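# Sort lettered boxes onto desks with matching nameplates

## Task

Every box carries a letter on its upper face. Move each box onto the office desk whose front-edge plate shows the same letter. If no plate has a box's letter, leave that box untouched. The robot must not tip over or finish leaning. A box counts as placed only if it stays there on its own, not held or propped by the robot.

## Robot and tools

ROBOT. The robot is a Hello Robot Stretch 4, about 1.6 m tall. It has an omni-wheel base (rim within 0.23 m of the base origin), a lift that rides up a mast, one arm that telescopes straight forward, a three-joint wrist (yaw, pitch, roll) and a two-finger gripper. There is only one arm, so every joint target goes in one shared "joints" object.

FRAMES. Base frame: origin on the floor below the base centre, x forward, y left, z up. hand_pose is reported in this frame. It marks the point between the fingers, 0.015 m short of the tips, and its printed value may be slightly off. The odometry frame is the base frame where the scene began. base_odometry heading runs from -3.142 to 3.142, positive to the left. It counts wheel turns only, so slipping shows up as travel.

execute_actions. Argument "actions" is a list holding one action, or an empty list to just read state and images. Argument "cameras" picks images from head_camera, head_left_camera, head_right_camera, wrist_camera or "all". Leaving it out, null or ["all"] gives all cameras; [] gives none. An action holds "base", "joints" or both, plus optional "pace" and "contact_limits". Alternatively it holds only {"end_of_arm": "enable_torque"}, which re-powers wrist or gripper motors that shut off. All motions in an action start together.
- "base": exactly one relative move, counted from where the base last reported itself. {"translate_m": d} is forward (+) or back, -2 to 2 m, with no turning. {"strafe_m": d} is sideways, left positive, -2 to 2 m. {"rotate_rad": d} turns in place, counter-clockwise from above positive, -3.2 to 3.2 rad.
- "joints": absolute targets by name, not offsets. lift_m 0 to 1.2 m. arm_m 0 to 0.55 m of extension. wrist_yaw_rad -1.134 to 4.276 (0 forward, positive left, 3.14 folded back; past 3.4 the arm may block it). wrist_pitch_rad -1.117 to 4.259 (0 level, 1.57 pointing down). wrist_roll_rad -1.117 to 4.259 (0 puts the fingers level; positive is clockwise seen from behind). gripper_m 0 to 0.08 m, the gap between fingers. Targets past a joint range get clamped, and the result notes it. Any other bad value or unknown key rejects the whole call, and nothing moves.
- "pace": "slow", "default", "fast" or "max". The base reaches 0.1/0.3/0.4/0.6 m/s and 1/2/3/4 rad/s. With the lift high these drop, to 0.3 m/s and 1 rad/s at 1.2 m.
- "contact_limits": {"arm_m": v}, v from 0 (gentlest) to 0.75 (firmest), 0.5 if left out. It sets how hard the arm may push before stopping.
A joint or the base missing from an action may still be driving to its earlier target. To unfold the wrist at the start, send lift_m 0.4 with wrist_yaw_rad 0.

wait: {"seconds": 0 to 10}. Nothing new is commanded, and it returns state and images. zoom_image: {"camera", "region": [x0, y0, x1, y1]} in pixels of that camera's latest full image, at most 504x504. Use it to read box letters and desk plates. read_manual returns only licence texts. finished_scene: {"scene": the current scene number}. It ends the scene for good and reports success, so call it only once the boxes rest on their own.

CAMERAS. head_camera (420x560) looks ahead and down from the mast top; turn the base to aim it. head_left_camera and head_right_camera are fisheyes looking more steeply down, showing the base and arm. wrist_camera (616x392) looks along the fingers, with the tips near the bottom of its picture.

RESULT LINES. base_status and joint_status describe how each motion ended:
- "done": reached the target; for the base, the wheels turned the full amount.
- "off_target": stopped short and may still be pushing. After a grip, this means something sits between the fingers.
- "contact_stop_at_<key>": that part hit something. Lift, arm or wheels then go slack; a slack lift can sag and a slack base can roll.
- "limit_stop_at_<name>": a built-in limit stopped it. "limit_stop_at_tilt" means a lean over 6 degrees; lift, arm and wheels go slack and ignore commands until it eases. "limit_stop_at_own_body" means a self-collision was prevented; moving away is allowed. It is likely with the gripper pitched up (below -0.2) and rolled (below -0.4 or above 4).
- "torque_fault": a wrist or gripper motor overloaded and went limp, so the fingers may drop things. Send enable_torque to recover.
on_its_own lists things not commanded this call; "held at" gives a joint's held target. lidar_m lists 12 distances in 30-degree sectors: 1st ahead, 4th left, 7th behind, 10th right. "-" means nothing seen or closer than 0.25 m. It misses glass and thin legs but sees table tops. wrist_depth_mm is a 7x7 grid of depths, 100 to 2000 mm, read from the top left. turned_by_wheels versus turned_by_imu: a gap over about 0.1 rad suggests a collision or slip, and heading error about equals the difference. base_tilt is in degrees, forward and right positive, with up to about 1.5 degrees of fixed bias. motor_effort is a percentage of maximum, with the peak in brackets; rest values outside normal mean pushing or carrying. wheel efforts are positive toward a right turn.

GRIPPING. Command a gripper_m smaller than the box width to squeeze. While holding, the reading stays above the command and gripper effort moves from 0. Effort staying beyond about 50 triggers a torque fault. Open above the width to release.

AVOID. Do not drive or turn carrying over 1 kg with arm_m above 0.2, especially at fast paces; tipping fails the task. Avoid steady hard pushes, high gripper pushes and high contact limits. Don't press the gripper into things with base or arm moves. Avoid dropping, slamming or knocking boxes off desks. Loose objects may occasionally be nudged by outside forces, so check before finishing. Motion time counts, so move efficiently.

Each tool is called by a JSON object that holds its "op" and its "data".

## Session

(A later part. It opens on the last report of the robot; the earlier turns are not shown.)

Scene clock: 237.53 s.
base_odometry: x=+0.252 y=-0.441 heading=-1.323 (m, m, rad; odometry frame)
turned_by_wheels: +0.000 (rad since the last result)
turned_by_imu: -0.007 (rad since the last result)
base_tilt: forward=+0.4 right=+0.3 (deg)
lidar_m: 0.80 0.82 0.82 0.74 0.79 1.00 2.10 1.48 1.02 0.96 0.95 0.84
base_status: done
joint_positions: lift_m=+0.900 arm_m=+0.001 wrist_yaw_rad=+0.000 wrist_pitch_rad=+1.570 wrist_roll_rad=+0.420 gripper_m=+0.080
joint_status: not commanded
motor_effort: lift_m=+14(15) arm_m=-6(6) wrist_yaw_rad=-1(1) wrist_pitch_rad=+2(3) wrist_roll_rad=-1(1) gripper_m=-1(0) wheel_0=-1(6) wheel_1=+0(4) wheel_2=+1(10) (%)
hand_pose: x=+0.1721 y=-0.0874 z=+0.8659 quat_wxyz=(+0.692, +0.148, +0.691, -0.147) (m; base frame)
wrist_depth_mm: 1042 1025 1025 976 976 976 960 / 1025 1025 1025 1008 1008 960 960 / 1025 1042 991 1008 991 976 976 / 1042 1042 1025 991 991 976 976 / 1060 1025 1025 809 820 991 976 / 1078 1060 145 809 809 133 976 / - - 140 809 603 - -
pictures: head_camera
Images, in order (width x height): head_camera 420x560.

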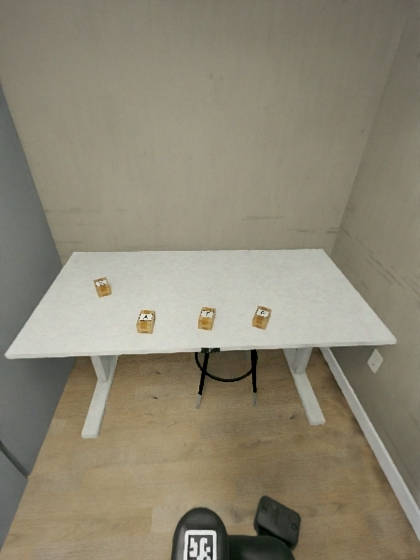

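{"op": "execute_actions", "data": {"actions": [{"base":{"strafe_m":0.45},"joints":{"wrist_roll_rad":0}}], "cameras": []}}

{"op": "execute_actions", "data": {"actions": [{"base":{"translate_m":0.38}}], "cameras": []}}

{"op": "execute_actions", "data": {"actions": [{"base":{"rotate_rad":0.19},"joints":{"arm_m":0.4}}], "cameras": ["head_camera","wrist_camera"]}}

Scene clock: 247.90 s.
base_odometry: x=+0.688 y=-0.331 heading=-1.323 (m, m, rad; odometry frame)
turned_by_wheels: +0.000 (rad since the last result)
turned_by_imu: +0.000 (rad since the last result)
base_tilt: forward=+0.4 right=+0.3 (deg)
lidar_m: 0.77 0.48 0.31 0.29 0.30 0.42 0.94 2.18 1.47 1.40 1.21 0.85
base_status: done
joint_positions: lift_m=+0.900 arm_m=+0.001 wrist_yaw_rad=+0.000 wrist_pitch_rad=+1.570 wrist_roll_rad=+0.000 gripper_m=+0.080
joint_status: all done
motor_effort: lift_m=+15(15) arm_m=-6(6) wrist_yaw_rad=-1(1) wrist_pitch_rad=+0(1) wrist_roll_rad=-1(8) gripper_m=+0(1) wheel_0=+0(7) wheel_1=+0(8) wheel_2=+1(1) (%)
hand_pose: x=+0.1721 y=-0.0874 z=+0.8658 quat_wxyz=(+0.707, +0.000, +0.707, +0.000) (m; base frame)
wrist_depth_mm: 574 854 1008 991 976 960 960 / 580 831 1025 1008 976 991 976 / 574 831 1025 1008 991 976 960 / 564 809 1025 991 1008 976 991 / 554 798 809 798 1008 991 991 / 539 640 145 809 820 132 991 / - - 141 820 1025 - -
pictures: none
No camera images: the call's "cameras" was empty. Leave "cameras" out to get every camera's image.

Scene clock: 250.67 s.
base_odometry: x=+0.781 y=-0.700 heading=-1.323 (m, m, rad; odometry frame)
turned_by_wheels: +0.000 (rad since the last result)
turned_by_imu: -0.002 (rad since the last result)
base_tilt: forward=+0.5 right=+0.3 (deg)
lidar_m: 0.41 0.41 0.36 0.32 0.34 0.46 1.07 2.17 1.48 1.36 0.62 0.43
base_status: done
joint_positions: lift_m=+0.900 arm_m=+0.001 wrist_yaw_rad=+0.000 wrist_pitch_rad=+1.570 wrist_roll_rad=+0.000 gripper_m=+0.080
joint_status: not commanded
motor_effort: lift_m=+15(15) arm_m=-6(6) wrist_yaw_rad=-1(1) wrist_pitch_rad=+1(3) wrist_roll_rad=-1(1) gripper_m=+0(1) wheel_0=+1(5) wheel_1=-1(5) wheel_2=+1(6) (%)
hand_pose: x=+0.1721 y=-0.0874 z=+0.8658 quat_wxyz=(+0.707, +0.000, +0.707, +0.000) (m; base frame)
wrist_depth_mm: 621 931 991 1008 976 976 976 / 621 904 991 1008 976 991 991 / 621 891 1008 1008 991 976 976 / 640 891 1025 991 1008 991 976 / 597 842 798 798 991 991 1008 / 574 699 145 798 831 133 991 / - - 140 798 1008 - -
pictures: none
No camera images: the call's "cameras" was empty. Leave "cameras" out to get every camera's image.

Scene clock: 252.97 s.
base_odometry: x=+0.781 y=-0.700 heading=-1.133 (m, m, rad; odometry frame)
turned_by_wheels: +0.190 (rad since the last result)
turned_by_imu: +0.185 (rad since the last result)
base_tilt: forward=+0.4 right=+0.3 (deg)
lidar_m: 0.40 0.41 0.32 0.32 0.37 0.55 2.55 1.76 1.40 1.16 0.49 0.40
base_status: done
joint_positions: lift_m=+0.900 arm_m=+0.399 wrist_yaw_rad=+0.000 wrist_pitch_rad=+1.570 wrist_roll_rad=+0.000 gripper_m=+0.080
joint_status: all done
motor_effort: lift_m=+15(15) arm_m=+7(8) wrist_yaw_rad=-2(2) wrist_pitch_rad=+4(3) wrist_roll_rad=+0(2) gripper_m=+0(0) wheel_0=+0(3) wheel_1=+1(6) wheel_2=+0(5) (%)
hand_pose: x=+0.5699 y=-0.0874 z=+0.8658 quat_wxyz=(+0.707, +0.000, +0.707, +0.000) (m; base frame)
wrist_depth_mm: 296 291 287 287 282 279 278 / 296 293 290 289 285 283 279 / 297 297 293 287 286 283 281 / 298 296 296 291 287 285 282 / 301 298 294 291 289 285 285 / 301 298 145 294 289 132 - / - - 141 296 293 - -
pictures: head_camera, wrist_camera
Images, in order (width x height): head_camera 420x560, wrist_camera 616x392.

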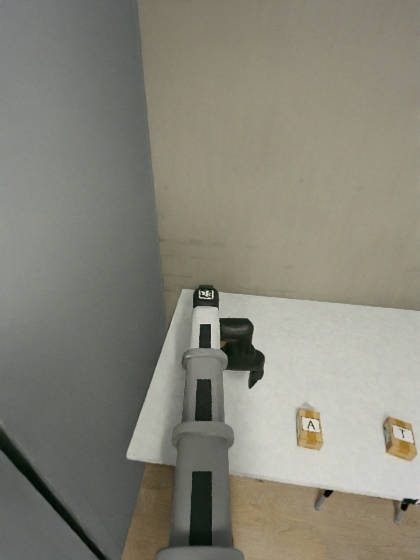

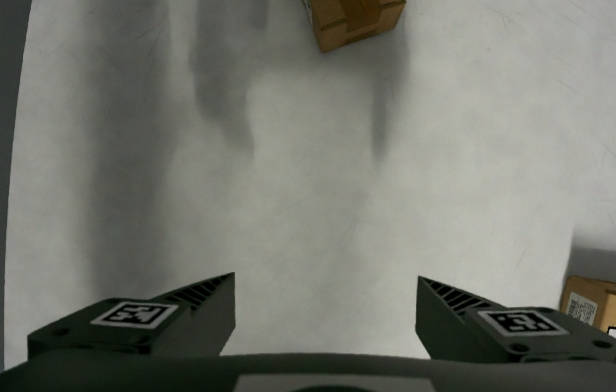

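{"op": "execute_actions", "data": {"actions": [{"joints":{"arm_m":0.55}}], "cameras": ["wrist_camera"]}}

Scene clock: 256.93 s.
base_odometry: x=+0.781 y=-0.700 heading=-1.133 (m, m, rad; odometry frame)
turned_by_wheels: +0.000 (rad since the last result)
turned_by_imu: -0.002 (rad since the last result)
base_tilt: forward=+0.4 right=+0.3 (deg)
lidar_m: 0.40 0.44 0.33 0.34 0.37 0.57 2.51 1.76 1.40 1.11 0.53 0.38
base_status: not commanded
joint_positions: lift_m=+0.900 arm_m=+0.547 wrist_yaw_rad=+0.000 wrist_pitch_rad=+1.570 wrist_roll_rad=+0.000 gripper_m=+0.080
joint_status: all done
joint sent to its limit — the command would take arm_m past its upper limit, so that joint was sent only as far as its limit.
motor_effort: lift_m=+15(15) arm_m=+6(6) wrist_yaw_rad=-2(1) wrist_pitch_rad=+1(1) wrist_roll_rad=+0(0) gripper_m=+0(1) wheel_0=+0(0) wheel_1=+1(1) wheel_2=-1(1) (%)
hand_pose: x=+0.7179 y=-0.0874 z=+0.8658 quat_wxyz=(+0.707, +0.000, +0.707, +0.000) (m; base frame)
wrist_depth_mm: 294 291 289 285 283 281 278 / 296 293 291 287 285 281 279 / 298 294 290 240 283 283 282 / 300 296 293 239 240 286 282 / 300 297 296 293 287 286 283 / 301 298 145 293 293 133 - / - - 141 294 291 - -
pictures: wrist_camera
Images, in order (width x height): wrist_camera 616x392.

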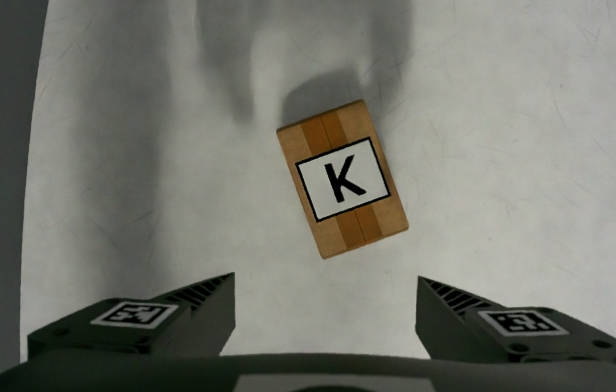

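{"op": "execute_actions", "data": {"actions": [{"base":{"translate_m":0.067},"joints":{"wrist_roll_rad":-0.34}}], "cameras": []}}

{"op": "execute_actions", "data": {"actions": [{"base":{"strafe_m":-0.01},"joints":{"lift_m":0.83}}], "cameras": ["wrist_camera"]}}

Scene clock: 261.43 s.
base_odometry: x=+0.809 y=-0.760 heading=-1.133 (m, m, rad; odometry frame)
turned_by_wheels: +0.000 (rad since the last result)
turned_by_imu: -0.002 (rad since the last result)
base_tilt: forward=+0.4 right=+0.3 (deg)
lidar_m: 0.33 0.36 0.33 0.31 0.36 0.56 2.61 1.75 1.42 0.94 0.43 0.34
base_status: done
joint_positions: lift_m=+0.900 arm_m=+0.547 wrist_yaw_rad=+0.000 wrist_pitch_rad=+1.570 wrist_roll_rad=-0.340 gripper_m=+0.080
joint_status: all done
motor_effort: lift_m=+15(15) arm_m=+6(6) wrist_yaw_rad=-2(1) wrist_pitch_rad=+1(1) wrist_roll_rad=-2(7) gripper_m=+0(4) wheel_0=+0(4) wheel_1=-2(5) wheel_2=+1(8) (%)
hand_pose: x=+0.7179 y=-0.0874 z=+0.8658 quat_wxyz=(+0.697, -0.120, +0.697, +0.119) (m; base frame)
wrist_depth_mm: 382 290 286 285 283 281 278 / 379 293 289 287 285 281 279 / 297 294 290 289 286 285 282 / 300 294 294 290 286 286 283 / 300 296 293 241 289 286 286 / 301 297 145 243 241 132 - / - - 141 270 291 - -
pictures: none
No camera images: the call's "cameras" was empty. Leave "cameras" out to get every camera's image.

Scene clock: 262.70 s.
base_odometry: x=+0.800 y=-0.765 heading=-1.133 (m, m, rad; odometry frame)
turned_by_wheels: +0.000 (rad since the last result)
turned_by_imu: +0.000 (rad since the last result)
base_tilt: forward=+0.4 right=+0.3 (deg)
lidar_m: 0.32 0.39 0.34 0.33 0.38 0.55 2.60 1.73 1.40 0.92 0.46 0.34
base_status: done
joint_positions: lift_m=+0.830 arm_m=+0.547 wrist_yaw_rad=+0.000 wrist_pitch_rad=+1.570 wrist_roll_rad=-0.340 gripper_m=+0.080
joint_status: all done
motor_effort: lift_m=+14(19) arm_m=+6(6) wrist_yaw_rad=-2(1) wrist_pitch_rad=+1(0) wrist_roll_rad=-1(2) gripper_m=+1(1) wheel_0=+1(6) wheel_1=+0(8) wheel_2=+1(0) (%)
hand_pose: x=+0.7179 y=-0.0874 z=+0.7959 quat_wxyz=(+0.697, -0.120, +0.697, +0.119) (m; base frame)
wrist_depth_mm: 223 221 218 217 215 213 - / 224 220 220 219 216 214 213 / 226 223 222 219 217 216 213 / 227 224 222 220 218 216 214 / 229 226 224 171 219 217 216 / 229 225 145 172 171 133 - / - - 141 173 196 - -
pictures: wrist_camera
Images, in order (width x height): wrist_camera 616x392.

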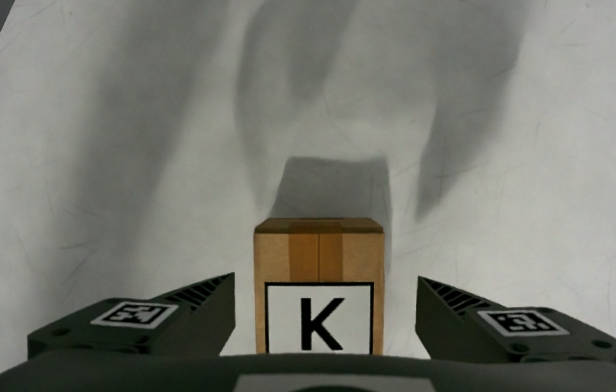

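Centered.

{"op": "execute_actions", "data": {"actions": [{"joints":{"lift_m":0.78}}], "cameras": []}}

{"op": "execute_actions", "data": {"actions": [{"joints":{"gripper_m":0.03}}], "cameras": []}}

{"op": "execute_actions", "data": {"actions": [{"joints":{"lift_m":0.9,"arm_m":0},"base":{"rotate_rad":-0.19}}], "cameras": []}}

Scene clock: 266.97 s.
base_odometry: x=+0.800 y=-0.765 heading=-1.133 (m, m, rad; odometry frame)
turned_by_wheels: +0.000 (rad since the last result)
turned_by_imu: -0.002 (rad since the last result)
base_tilt: forward=+0.4 right=+0.4 (deg)
lidar_m: 0.33 0.38 0.33 0.33 0.37 0.58 2.60 1.76 1.38 0.94 0.42 0.34
base_status: not commanded
joint_positions: lift_m=+0.780 arm_m=+0.547 wrist_yaw_rad=+0.000 wrist_pitch_rad=+1.570 wrist_roll_rad=-0.340 gripper_m=+0.080
joint_status: all done
motor_effort: lift_m=+14(10) arm_m=+6(6) wrist_yaw_rad=-2(2) wrist_pitch_rad=+4(1) wrist_roll_rad=-1(1) gripper_m=-1(1) wheel_0=+1(1) wheel_1=+0(0) wheel_2=+1(1) (%)
hand_pose: x=+0.7179 y=-0.0874 z=+0.7460 quat_wxyz=(+0.697, -0.120, +0.697, +0.119) (m; base frame)
wrist_depth_mm: 172 170 169 168 166 165 - / 173 171 169 168 167 165 164 / 174 172 170 169 168 167 165 / 175 173 172 170 168 167 167 / 176 175 173 122 130 168 167 / 177 174 122 121 121 132 - / - - 122 122 121 - -
pictures: none
No camera images: the call's "cameras" was empty. Leave "cameras" out to get every camera's image.

Scene clock: 267.97 s.
base_odometry: x=+0.800 y=-0.765 heading=-1.133 (m, m, rad; odometry frame)
turned_by_wheels: +0.000 (rad since the last result)
turned_by_imu: +0.000 (rad since the last result)
base_tilt: forward=+0.5 right=+0.3 (deg)
lidar_m: 0.31 0.37 0.34 0.34 0.36 0.58 2.62 1.77 1.39 0.93 0.43 0.34
base_status: not commanded
joint_positions: lift_m=+0.780 arm_m=+0.547 wrist_yaw_rad=+0.000 wrist_pitch_rad=+1.570 wrist_roll_rad=-0.340 gripper_m=+0.059
joint_status: gripper_m off_target (ended at +0.059, target +0.030)
on_its_own: gripper_m is held at +0.053, not at your +0.030, by its contact guard: the fingers met something
motor_effort: lift_m=+14(14) arm_m=+6(6) wrist_yaw_rad=-1(1) wrist_pitch_rad=+3(2) wrist_roll_rad=-1(2) gripper_m=-43(45) wheel_0=+1(1) wheel_1=+0(0) wheel_2=+1(1) (%)
hand_pose: x=+0.7179 y=-0.0874 z=+0.7460 quat_wxyz=(+0.697, -0.120, +0.697, +0.119) (m; base frame)
wrist_depth_mm: 172 171 169 167 166 164 - / 173 172 170 168 167 166 164 / 174 172 171 169 167 166 166 / 175 174 172 170 168 167 167 / 177 174 172 122 136 168 167 / 177 175 122 121 120 168 - / - - - 122 120 - -
pictures: none
No camera images: the call's "cameras" was empty. Leave "cameras" out to get every camera's image.

Scene clock: 270.63 s.
base_odometry: x=+0.800 y=-0.765 heading=-1.323 (m, m, rad; odometry frame)
turned_by_wheels: -0.190 (rad since the last result)
turned_by_imu: -0.187 (rad since the last result)
base_tilt: forward=+0.5 right=+0.3 (deg)
lidar_m: 0.33 0.33 0.35 0.32 0.34 0.46 1.05 2.12 1.47 1.37 0.51 0.37
base_status: done
joint_positions: lift_m=+0.900 arm_m=+0.001 wrist_yaw_rad=+0.000 wrist_pitch_rad=+1.570 wrist_roll_rad=-0.340 gripper_m=+0.059
joint_status: all done
on_its_own: gripper_m is held at +0.053, not at your +0.030, by its contact guard: the fingers met something
motor_effort: lift_m=+24(24) arm_m=-7(5) wrist_yaw_rad=-1(2) wrist_pitch_rad=+1(1) wrist_roll_rad=+0(1) gripper_m=-42(42) wheel_0=-1(7) wheel_1=+0(4) wheel_2=+0(6) (%)
hand_pose: x=+0.1721 y=-0.0874 z=+0.8651 quat_wxyz=(+0.697, -0.120, +0.697, +0.119) (m; base frame)
wrist_depth_mm: 535 715 1008 976 283 281 281 / 559 768 991 991 991 976 285 / 615 866 991 991 976 976 960 / 621 891 798 831 1008 991 991 / 647 946 809 123 137 991 991 / 691 904 122 121 121 991 991 / - - - 122 121 - -
pictures: none
No camera images: the call's "cameras" was empty. Leave "cameras" out to get every camera's image.

{"op": "execute_actions", "data": {"actions": [{"base":{"strafe_m":-0.45},"pace":"fast"}], "cameras": []}}

Scene clock: 275.87 s.
base_odometry: x=+0.364 y=-0.875 heading=-1.323 (m, m, rad; odometry frame)
turned_by_wheels: +0.000 (rad since the last result)
turned_by_imu: -0.003 (rad since the last result)
base_tilt: forward=+0.4 right=+0.3 (deg)
lidar_m: 0.36 0.38 0.49 0.77 0.82 1.06 2.54 1.42 0.97 0.92 0.59 0.38
base_status: done
joint_positions: lift_m=+0.900 arm_m=+0.001 wrist_yaw_rad=+0.000 wrist_pitch_rad=+1.570 wrist_roll_rad=-0.340 gripper_m=+0.059
joint_status: not commanded
on_its_own: gripper_m is held at +0.053, not at your +0.030, by its contact guard: the fingers met something
motor_effort: lift_m=+24(24) arm_m=-7(7) wrist_yaw_rad=-1(0) wrist_pitch_rad=-1(1) wrist_roll_rad=-1(1) gripper_m=-42(41) wheel_0=-1(10) wheel_1=+0(8) wheel_2=+1(1) (%)
hand_pose: x=+0.1721 y=-0.0874 z=+0.8651 quat_wxyz=(+0.697, -0.120, +0.697, +0.119) (m; base frame)
wrist_depth_mm: 1008 1008 991 991 976 296 279 / 1042 1008 1025 1008 976 991 976 / 1025 1025 1025 1025 991 976 960 / 1025 1025 809 842 1008 1008 991 / 1025 1025 809 123 137 1008 991 / 1042 1042 122 121 121 1008 991 / - - - 122 121 - -
pictures: none
No camera images: the call's "cameras" was empty. Leave "cameras" out to get every camera's image.

{"op": "execute_actions", "data": {"actions": [{"base":{"translate_m":-2.0},"pace":"fast"}], "cameras": []}}

{"op": "execute_actions", "data": {"actions": [{"base":{"rotate_rad":1.6},"pace":"fast"}], "cameras": []}}

Scene clock: 286.73 s.
base_odometry: x=-0.126 y=+1.064 heading=-1.323 (m, m, rad; odometry frame)
turned_by_wheels: +0.000 (rad since the last result)
turned_by_imu: +0.002 (rad since the last result)
base_tilt: forward=+0.4 right=+0.3 (deg)
lidar_m: 2.35 0.99 0.72 1.11 0.92 0.63 0.52 0.59 0.77 1.08 1.12 1.43
base_status: done
joint_positions: lift_m=+0.900 arm_m=+0.001 wrist_yaw_rad=+0.000 wrist_pitch_rad=+1.570 wrist_roll_rad=-0.340 gripper_m=+0.059
joint_status: not commanded
on_its_own: gripper_m is held at +0.053, not at your +0.030, by its contact guard: the fingers met something
motor_effort: lift_m=+24(24) arm_m=-6(6) wrist_yaw_rad=-1(0) wrist_pitch_rad=+2(1) wrist_roll_rad=-1(0) gripper_m=-39(40) wheel_0=-1(6) wheel_1=+0(5) wheel_2=+0(10) (%)
hand_pose: x=+0.1721 y=-0.0874 z=+0.8651 quat_wxyz=(+0.697, -0.120, +0.697, +0.120) (m; base frame)
wrist_depth_mm: 891 1008 1008 1008 991 976 976 / 1025 1025 1025 1008 991 960 991 / 1042 1025 1008 991 1008 991 976 / 1025 1025 798 831 991 1008 991 / 1042 1008 798 122 137 991 991 / 1060 1042 122 121 121 991 991 / - - - 122 121 - -
pictures: none
No camera images: the call's "cameras" was empty. Leave "cameras" out to get every camera's image.

Scene clock: 288.83 s.
base_odometry: x=-0.126 y=+1.064 heading=+0.277 (m, m, rad; odometry frame)
turned_by_wheels: +1.600 (rad since the last result)
turned_by_imu: +1.562 (rad since the last result)
base_tilt: forward=+0.5 right=+0.4 (deg)
lidar_m: 2.90 0.91 0.62 0.52 0.57 0.79 1.08 1.11 1.45 2.37 0.97 0.70
base_status: done
joint_positions: lift_m=+0.900 arm_m=+0.001 wrist_yaw_rad=+0.000 wrist_pitch_rad=+1.570 wrist_roll_rad=-0.340 gripper_m=+0.059
joint_status: not commanded
on_its_own: gripper_m is held at +0.053, not at your +0.030, by its contact guard: the fingers met something
motor_effort: lift_m=+23(24) arm_m=-6(7) wrist_yaw_rad=-1(2) wrist_pitch_rad=+2(0) wrist_roll_rad=-1(1) gripper_m=-42(42) wheel_0=+1(5) wheel_1=-1(5) wheel_2=+1(6) (%)
hand_pose: x=+0.1722 y=-0.0874 z=+0.8652 quat_wxyz=(+0.697, -0.120, +0.697, +0.120) (m; base frame)
wrist_depth_mm: 798 1008 991 1008 976 917 715 / 831 1008 991 976 991 991 917 / 866 1025 1008 1008 1008 976 991 / 917 1042 809 831 1008 976 976 / 976 1025 798 122 136 976 991 / 1042 1042 122 121 121 1008 1008 / - - - 122 121 - -
pictures: none
No camera images: the call's "cameras" was empty. Leave "cameras" out to get every camera's image.

{"op": "execute_actions", "data": {"actions": [{"base":{"strafe_m":0.16},"pace":"fast"}], "cameras": []}}

{"op": "execute_actions", "data": {"actions": [{"base":{"translate_m":2.0},"pace":"fast"}], "cameras": []}}

{"op": "execute_actions", "data": {"actions": [{"base":{"rotate_rad":-1.6},"pace":"fast"}], "cameras": ["head_camera"]}}

Scene clock: 292.90 s.
base_odometry: x=-0.169 y=+1.218 heading=+0.277 (m, m, rad; odometry frame)
turned_by_wheels: +0.000 (rad since the last result)
turned_by_imu: -0.001 (rad since the last result)
base_tilt: forward=+0.4 right=+0.3 (deg)
lidar_m: 2.11 0.64 0.44 0.36 0.38 0.54 1.07 1.15 1.46 2.52 0.95 0.83
base_status: done
joint_positions: lift_m=+0.900 arm_m=+0.001 wrist_yaw_rad=+0.000 wrist_pitch_rad=+1.570 wrist_roll_rad=-0.340 gripper_m=+0.059
joint_status: not commanded
on_its_own: gripper_m is held at +0.053, not at your +0.030, by its contact guard: the fingers met something
motor_effort: lift_m=+23(23) arm_m=-6(6) wrist_yaw_rad=-2(2) wrist_pitch_rad=+3(1) wrist_roll_rad=-1(1) gripper_m=-44(40) wheel_0=+1(8) wheel_1=+1(9) wheel_2=+1(2) (%)
hand_pose: x=+0.1722 y=-0.0874 z=+0.8652 quat_wxyz=(+0.697, -0.120, +0.697, +0.120) (m; base frame)
wrist_depth_mm: 609 820 991 991 976 976 854 / 634 878 991 991 991 976 917 / 676 931 1025 1008 976 991 991 / 699 1025 809 820 1008 1008 991 / 741 1025 798 123 137 991 1008 / 788 1042 122 122 121 1025 1008 / - - - 122 121 - -
pictures: none
No camera images: the call's "cameras" was empty. Leave "cameras" out to get every camera's image.

Scene clock: 299.50 s.
base_odometry: x=+1.754 y=+1.765 heading=+0.277 (m, m, rad; odometry frame)
turned_by_wheels: +0.000 (rad since the last result)
turned_by_imu: -0.008 (rad since the last result)
base_tilt: forward=+0.5 right=+0.3 (deg)
lidar_m: 1.00 0.84 0.54 0.49 0.51 0.73 1.76 1.00 1.23 2.42 1.31 0.95
base_status: done
joint_positions: lift_m=+0.900 arm_m=+0.001 wrist_yaw_rad=+0.000 wrist_pitch_rad=+1.570 wrist_roll_rad=-0.340 gripper_m=+0.059
joint_status: not commanded
on_its_own: gripper_m is held at +0.053, not at your +0.030, by its contact guard: the fingers met something
motor_effort: lift_m=+23(23) arm_m=-6(6) wrist_yaw_rad=-2(1) wrist_pitch_rad=+2(1) wrist_roll_rad=-1(0) gripper_m=-41(40) wheel_0=+0(7) wheel_1=-1(5) wheel_2=+0(9) (%)
hand_pose: x=+0.1722 y=-0.0874 z=+0.8652 quat_wxyz=(+0.697, -0.120, +0.697, +0.120) (m; base frame)
wrist_depth_mm: 759 991 1008 1008 991 976 960 / 788 1025 1008 991 991 976 976 / 831 1025 1025 1008 1008 991 991 / 891 1025 809 820 1008 976 976 / 960 1042 809 123 137 1008 991 / 976 1042 122 122 121 991 991 / - - - 122 121 - -
pictures: none
No camera images: the call's "cameras" was empty. Leave "cameras" out to get every camera's image.

Scene clock: 301.60 s.
base_odometry: x=+1.754 y=+1.765 heading=-1.323 (m, m, rad; odometry frame)
turned_by_wheels: -1.600 (rad since the last result)
turned_by_imu: -1.564 (rad since the last result)
base_tilt: forward=+0.4 right=+0.3 (deg)
lidar_m: 2.44 1.36 0.95 1.00 0.86 0.56 0.49 0.50 0.71 1.63 0.98 1.21
base_status: done
joint_positions: lift_m=+0.900 arm_m=+0.001 wrist_yaw_rad=+0.000 wrist_pitch_rad=+1.570 wrist_roll_rad=-0.340 gripper_m=+0.059
joint_status: not commanded
on_its_own: gripper_m is held at +0.053, not at your +0.030, by its contact guard: the fingers met something
motor_effort: lift_m=+23(23) arm_m=-6(6) wrist_yaw_rad=-1(2) wrist_pitch_rad=+2(2) wrist_roll_rad=-1(0) gripper_m=-42(40) wheel_0=+0(5) wheel_1=+1(6) wheel_2=-1(8) (%)
hand_pose: x=+0.1722 y=-0.0874 z=+0.8652 quat_wxyz=(+0.697, -0.120, +0.697, +0.120) (m; base frame)
wrist_depth_mm: 1025 1025 991 991 976 960 960 / 1025 1008 1008 991 1008 960 976 / 1042 1042 1008 1025 1008 991 991 / 1042 1025 809 820 1008 991 976 / 1042 1042 809 122 137 1008 991 / 1060 1025 122 121 121 991 976 / - - - 121 121 - -
pictures: head_camera
Images, in order (width x height): head_camera 420x560.

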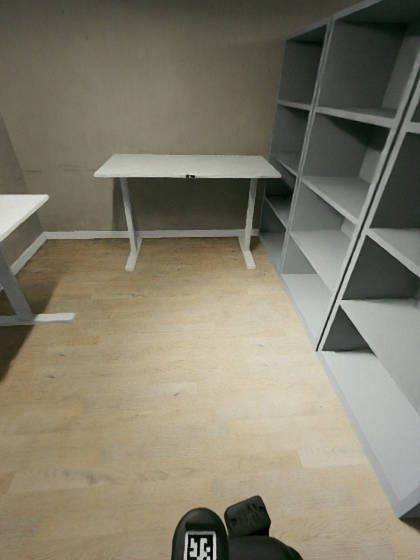

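{"op": "execute_actions", "data": {"actions": [{"base":{"translate_m":1.98},"pace":"fast"}], "cameras": []}}

{"op": "execute_actions", "data": {"actions": [{"joints":{"lift_m":1.15}}], "cameras": []}}

{"op": "execute_actions", "data": {"actions": [{"joints":{"arm_m":0.5},"contact_limits":{"arm_m":0.2}}], "cameras": ["head_camera"]}}

Scene clock: 311.77 s.
base_odometry: x=+2.240 y=-0.154 heading=-1.323 (m, m, rad; odometry frame)
turned_by_wheels: +0.000 (rad since the last result)
turned_by_imu: -0.009 (rad since the last result)
base_tilt: forward=+0.4 right=+0.3 (deg)
lidar_m: 0.43 0.45 0.60 1.04 1.05 1.33 2.49 1.13 0.76 0.71 0.68 0.50
base_status: done
joint_positions: lift_m=+0.900 arm_m=+0.001 wrist_yaw_rad=+0.000 wrist_pitch_rad=+1.570 wrist_roll_rad=-0.340 gripper_m=+0.059
joint_status: not commanded
on_its_own: gripper_m is held at +0.053, not at your +0.030, by its contact guard: the fingers met something
motor_effort: lift_m=+23(23) arm_m=-6(6) wrist_yaw_rad=-1(1) wrist_pitch_rad=+3(3) wrist_roll_rad=-1(0) gripper_m=-43(41) wheel_0=-1(7) wheel_1=+1(5) wheel_2=+0(9) (%)
hand_pose: x=+0.1722 y=-0.0874 z=+0.8652 quat_wxyz=(+0.697, -0.120, +0.697, +0.120) (m; base frame)
wrist_depth_mm: 1025 1025 1008 991 976 976 976 / 1025 1025 1008 991 991 976 960 / 1025 1025 1025 1008 991 976 976 / 1025 1042 820 831 991 991 991 / 1042 1025 809 123 136 1008 946 / 1060 1042 122 121 121 1008 917 / - - - 122 121 - -
pictures: none
No camera images: the call's "cameras" was empty. Leave "cameras" out to get every camera's image.

Scene clock: 313.87 s.
base_odometry: x=+2.240 y=-0.154 heading=-1.323 (m, m, rad; odometry frame)
turned_by_wheels: +0.000 (rad since the last result)
turned_by_imu: -0.001 (rad since the last result)
base_tilt: forward=+0.4 right=+0.3 (deg)
lidar_m: 0.46 0.45 0.59 1.03 1.03 1.36 2.54 1.15 0.78 0.71 0.71 0.50
base_status: not commanded
joint_positions: lift_m=+1.150 arm_m=+0.001 wrist_yaw_rad=+0.000 wrist_pitch_rad=+1.570 wrist_roll_rad=-0.340 gripper_m=+0.059
joint_status: all done
on_its_own: gripper_m is held at +0.053, not at your +0.030, by its contact guard: the fingers met something
motor_effort: lift_m=+24(30) arm_m=-6(6) wrist_yaw_rad=-1(1) wrist_pitch_rad=+2(2) wrist_roll_rad=-1(0) gripper_m=-41(41) wheel_0=-1(1) wheel_1=+1(1) wheel_2=+0(0) (%)
hand_pose: x=+0.1722 y=-0.0874 z=+1.1151 quat_wxyz=(+0.697, -0.120, +0.697, +0.120) (m; base frame)
wrist_depth_mm: 1255 1255 1255 1229 1229 1205 1182 / 1281 1281 1229 1281 1255 1229 1138 / 1281 1281 1255 1229 1229 1205 1118 / 1281 1308 1281 1078 1205 1229 1160 / 1281 1281 1060 123 136 1229 1138 / 1281 1308 122 121 120 1138 1182 / - - - 122 121 - -
pictures: none
No camera images: the call's "cameras" was empty. Leave "cameras" out to get every camera's image.

Scene clock: 316.40 s.
base_odometry: x=+2.240 y=-0.154 heading=-1.323 (m, m, rad; odometry frame)
turned_by_wheels: +0.000 (rad since the last result)
turned_by_imu: -0.001 (rad since the last result)
base_tilt: forward=+0.4 right=+0.3 (deg)
lidar_m: 0.45 0.46 0.61 1.03 1.06 1.39 2.50 1.14 0.77 0.70 0.72 0.49
base_status: not commanded
joint_positions: lift_m=+1.150 arm_m=+0.499 wrist_yaw_rad=+0.000 wrist_pitch_rad=+1.570 wrist_roll_rad=-0.340 gripper_m=+0.059
joint_status: all done
on_its_own: gripper_m is held at +0.053, not at your +0.030, by its contact guard: the fingers met something
motor_effort: lift_m=+24(24) arm_m=+6(5) wrist_yaw_rad=-2(2) wrist_pitch_rad=+3(0) wrist_roll_rad=+0(1) gripper_m=-41(41) wheel_0=-1(1) wheel_1=+1(1) wheel_2=+0(0) (%)
contact_limits: arm_m 0.2
hand_pose: x=+0.6699 y=-0.0874 z=+1.1151 quat_wxyz=(+0.697, -0.120, +0.697, +0.120) (m; base frame)
wrist_depth_mm: 312 309 307 304 300 298 296 / 315 312 307 306 304 300 298 / 315 314 309 307 304 301 298 / 317 314 310 309 306 303 301 / 319 317 312 123 137 306 304 / 322 319 122 121 120 307 304 / - - - 122 121 - -
pictures: head_camera
Images, in order (width x height): head_camera 420x560.

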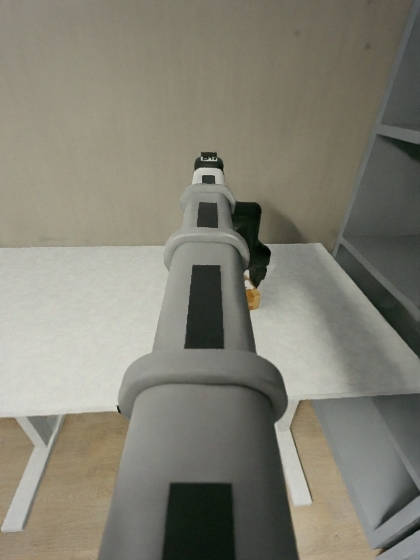

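{"op": "execute_actions", "data": {"actions": [{"joints":{"lift_m":1.013}}], "cameras": []}}

{"op": "execute_actions", "data": {"actions": [{"joints":{"gripper_m":0.08}}], "cameras": []}}

{"op": "execute_actions", "data": {"actions": [{"joints":{"lift_m":1.1}}], "cameras": ["wrist_camera"]}}

{"op": "finished_scene", "data": {"scene": 1}}

Scene clock: 321.00 s.
base_odometry: x=+2.240 y=-0.154 heading=-1.323 (m, m, rad; odometry frame)
turned_by_wheels: +0.000 (rad since the last result)
turned_by_imu: -0.002 (rad since the last result)
base_tilt: forward=+0.4 right=+0.3 (deg)
lidar_m: 0.44 0.47 0.59 1.04 1.05 1.35 2.51 1.16 0.77 0.72 0.74 0.47
base_status: not commanded
joint_positions: lift_m=+1.013 arm_m=+0.499 wrist_yaw_rad=+0.000 wrist_pitch_rad=+1.570 wrist_roll_rad=-0.340 gripper_m=+0.059
joint_status: all done
on_its_own: gripper_m is held at +0.053, not at your +0.030, by its contact guard: the fingers met something
motor_effort: lift_m=+14(20) arm_m=+7(7) wrist_yaw_rad=-1(2) wrist_pitch_rad=+1(2) wrist_roll_rad=+0(0) gripper_m=-41(39) wheel_0=+0(1) wheel_1=+1(1) wheel_2=+0(0) (%)
hand_pose: x=+0.6699 y=-0.0874 z=+0.9789 quat_wxyz=(+0.697, -0.120, +0.697, +0.120) (m; base frame)
wrist_depth_mm: 175 173 171 170 169 167 - / 176 174 172 171 169 168 167 / 177 175 174 172 170 169 168 / 178 176 175 173 172 170 169 / 179 177 176 122 137 172 170 / 179 178 122 121 120 171 - / - - - 122 120 - -
pictures: none
No camera images: the call's "cameras" was empty. Leave "cameras" out to get every camera's image.

Scene clock: 321.93 s.
base_odometry: x=+2.240 y=-0.154 heading=-1.323 (m, m, rad; odometry frame)
turned_by_wheels: +0.000 (rad since the last result)
turned_by_imu: +0.000 (rad since the last result)
base_tilt: forward=+0.4 right=+0.4 (deg)
lidar_m: 0.44 0.47 0.60 1.03 1.05 1.38 2.50 1.17 0.78 0.70 0.71 0.50
base_status: not commanded
joint_positions: lift_m=+1.013 arm_m=+0.499 wrist_yaw_rad=+0.000 wrist_pitch_rad=+1.570 wrist_roll_rad=-0.340 gripper_m=+0.080
joint_status: all done
motor_effort: lift_m=+14(14) arm_m=+6(7) wrist_yaw_rad=-2(1) wrist_pitch_rad=+2(3) wrist_roll_rad=+0(0) gripper_m=+2(38) wheel_0=-1(1) wheel_1=+1(1) wheel_2=+0(0) (%)
hand_pose: x=+0.6699 y=-0.0874 z=+0.9789 quat_wxyz=(+0.697, -0.120, +0.697, +0.120) (m; base frame)
wrist_depth_mm: 175 174 172 171 170 167 - / 176 175 173 171 170 168 167 / 177 176 174 173 171 169 168 / 177 176 175 174 172 170 169 / 179 178 175 125 139 171 170 / 180 178 125 124 124 133 - / - - 125 125 124 - -
pictures: none
No camera images: the call's "cameras" was empty. Leave "cameras" out to get every camera's image.

Scene clock: 323.30 s.
base_odometry: x=+2.240 y=-0.154 heading=-1.323 (m, m, rad; odometry frame)
turned_by_wheels: +0.000 (rad since the last result)
turned_by_imu: -0.001 (rad since the last result)
base_tilt: forward=+0.4 right=+0.3 (deg)
lidar_m: 0.44 0.47 0.60 1.04 1.06 1.36 2.51 1.16 0.79 0.72 0.73 0.48
base_status: not commanded
joint_positions: lift_m=+1.100 arm_m=+0.499 wrist_yaw_rad=+0.000 wrist_pitch_rad=+1.570 wrist_roll_rad=-0.340 gripper_m=+0.080
joint_status: all done
motor_effort: lift_m=+24(22) arm_m=+7(7) wrist_yaw_rad=-1(2) wrist_pitch_rad=+0(2) wrist_roll_rad=+0(0) gripper_m=+1(1) wheel_0=-1(1) wheel_1=+1(1) wheel_2=+0(0) (%)
hand_pose: x=+0.6699 y=-0.0874 z=+1.0651 quat_wxyz=(+0.697, -0.120, +0.697, +0.120) (m; base frame)
wrist_depth_mm: 262 260 257 256 254 251 249 / 264 260 259 256 253 252 250 / 265 263 260 257 256 253 251 / 266 263 263 259 257 255 253 / 270 265 263 211 258 257 255 / 270 266 145 211 211 132 - / - - 140 212 236 - -
pictures: wrist_camera
Images, in order (width x height): wrist_camera 616x392.

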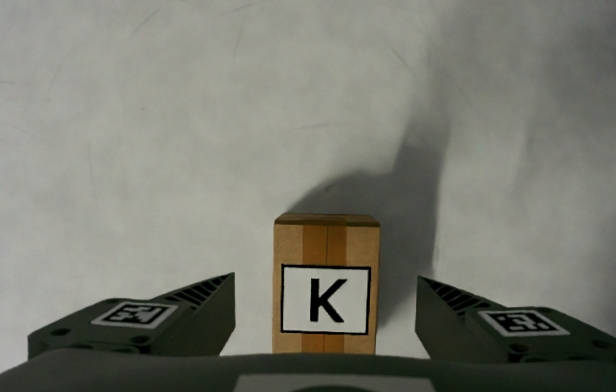

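The scene is finished: the task was done.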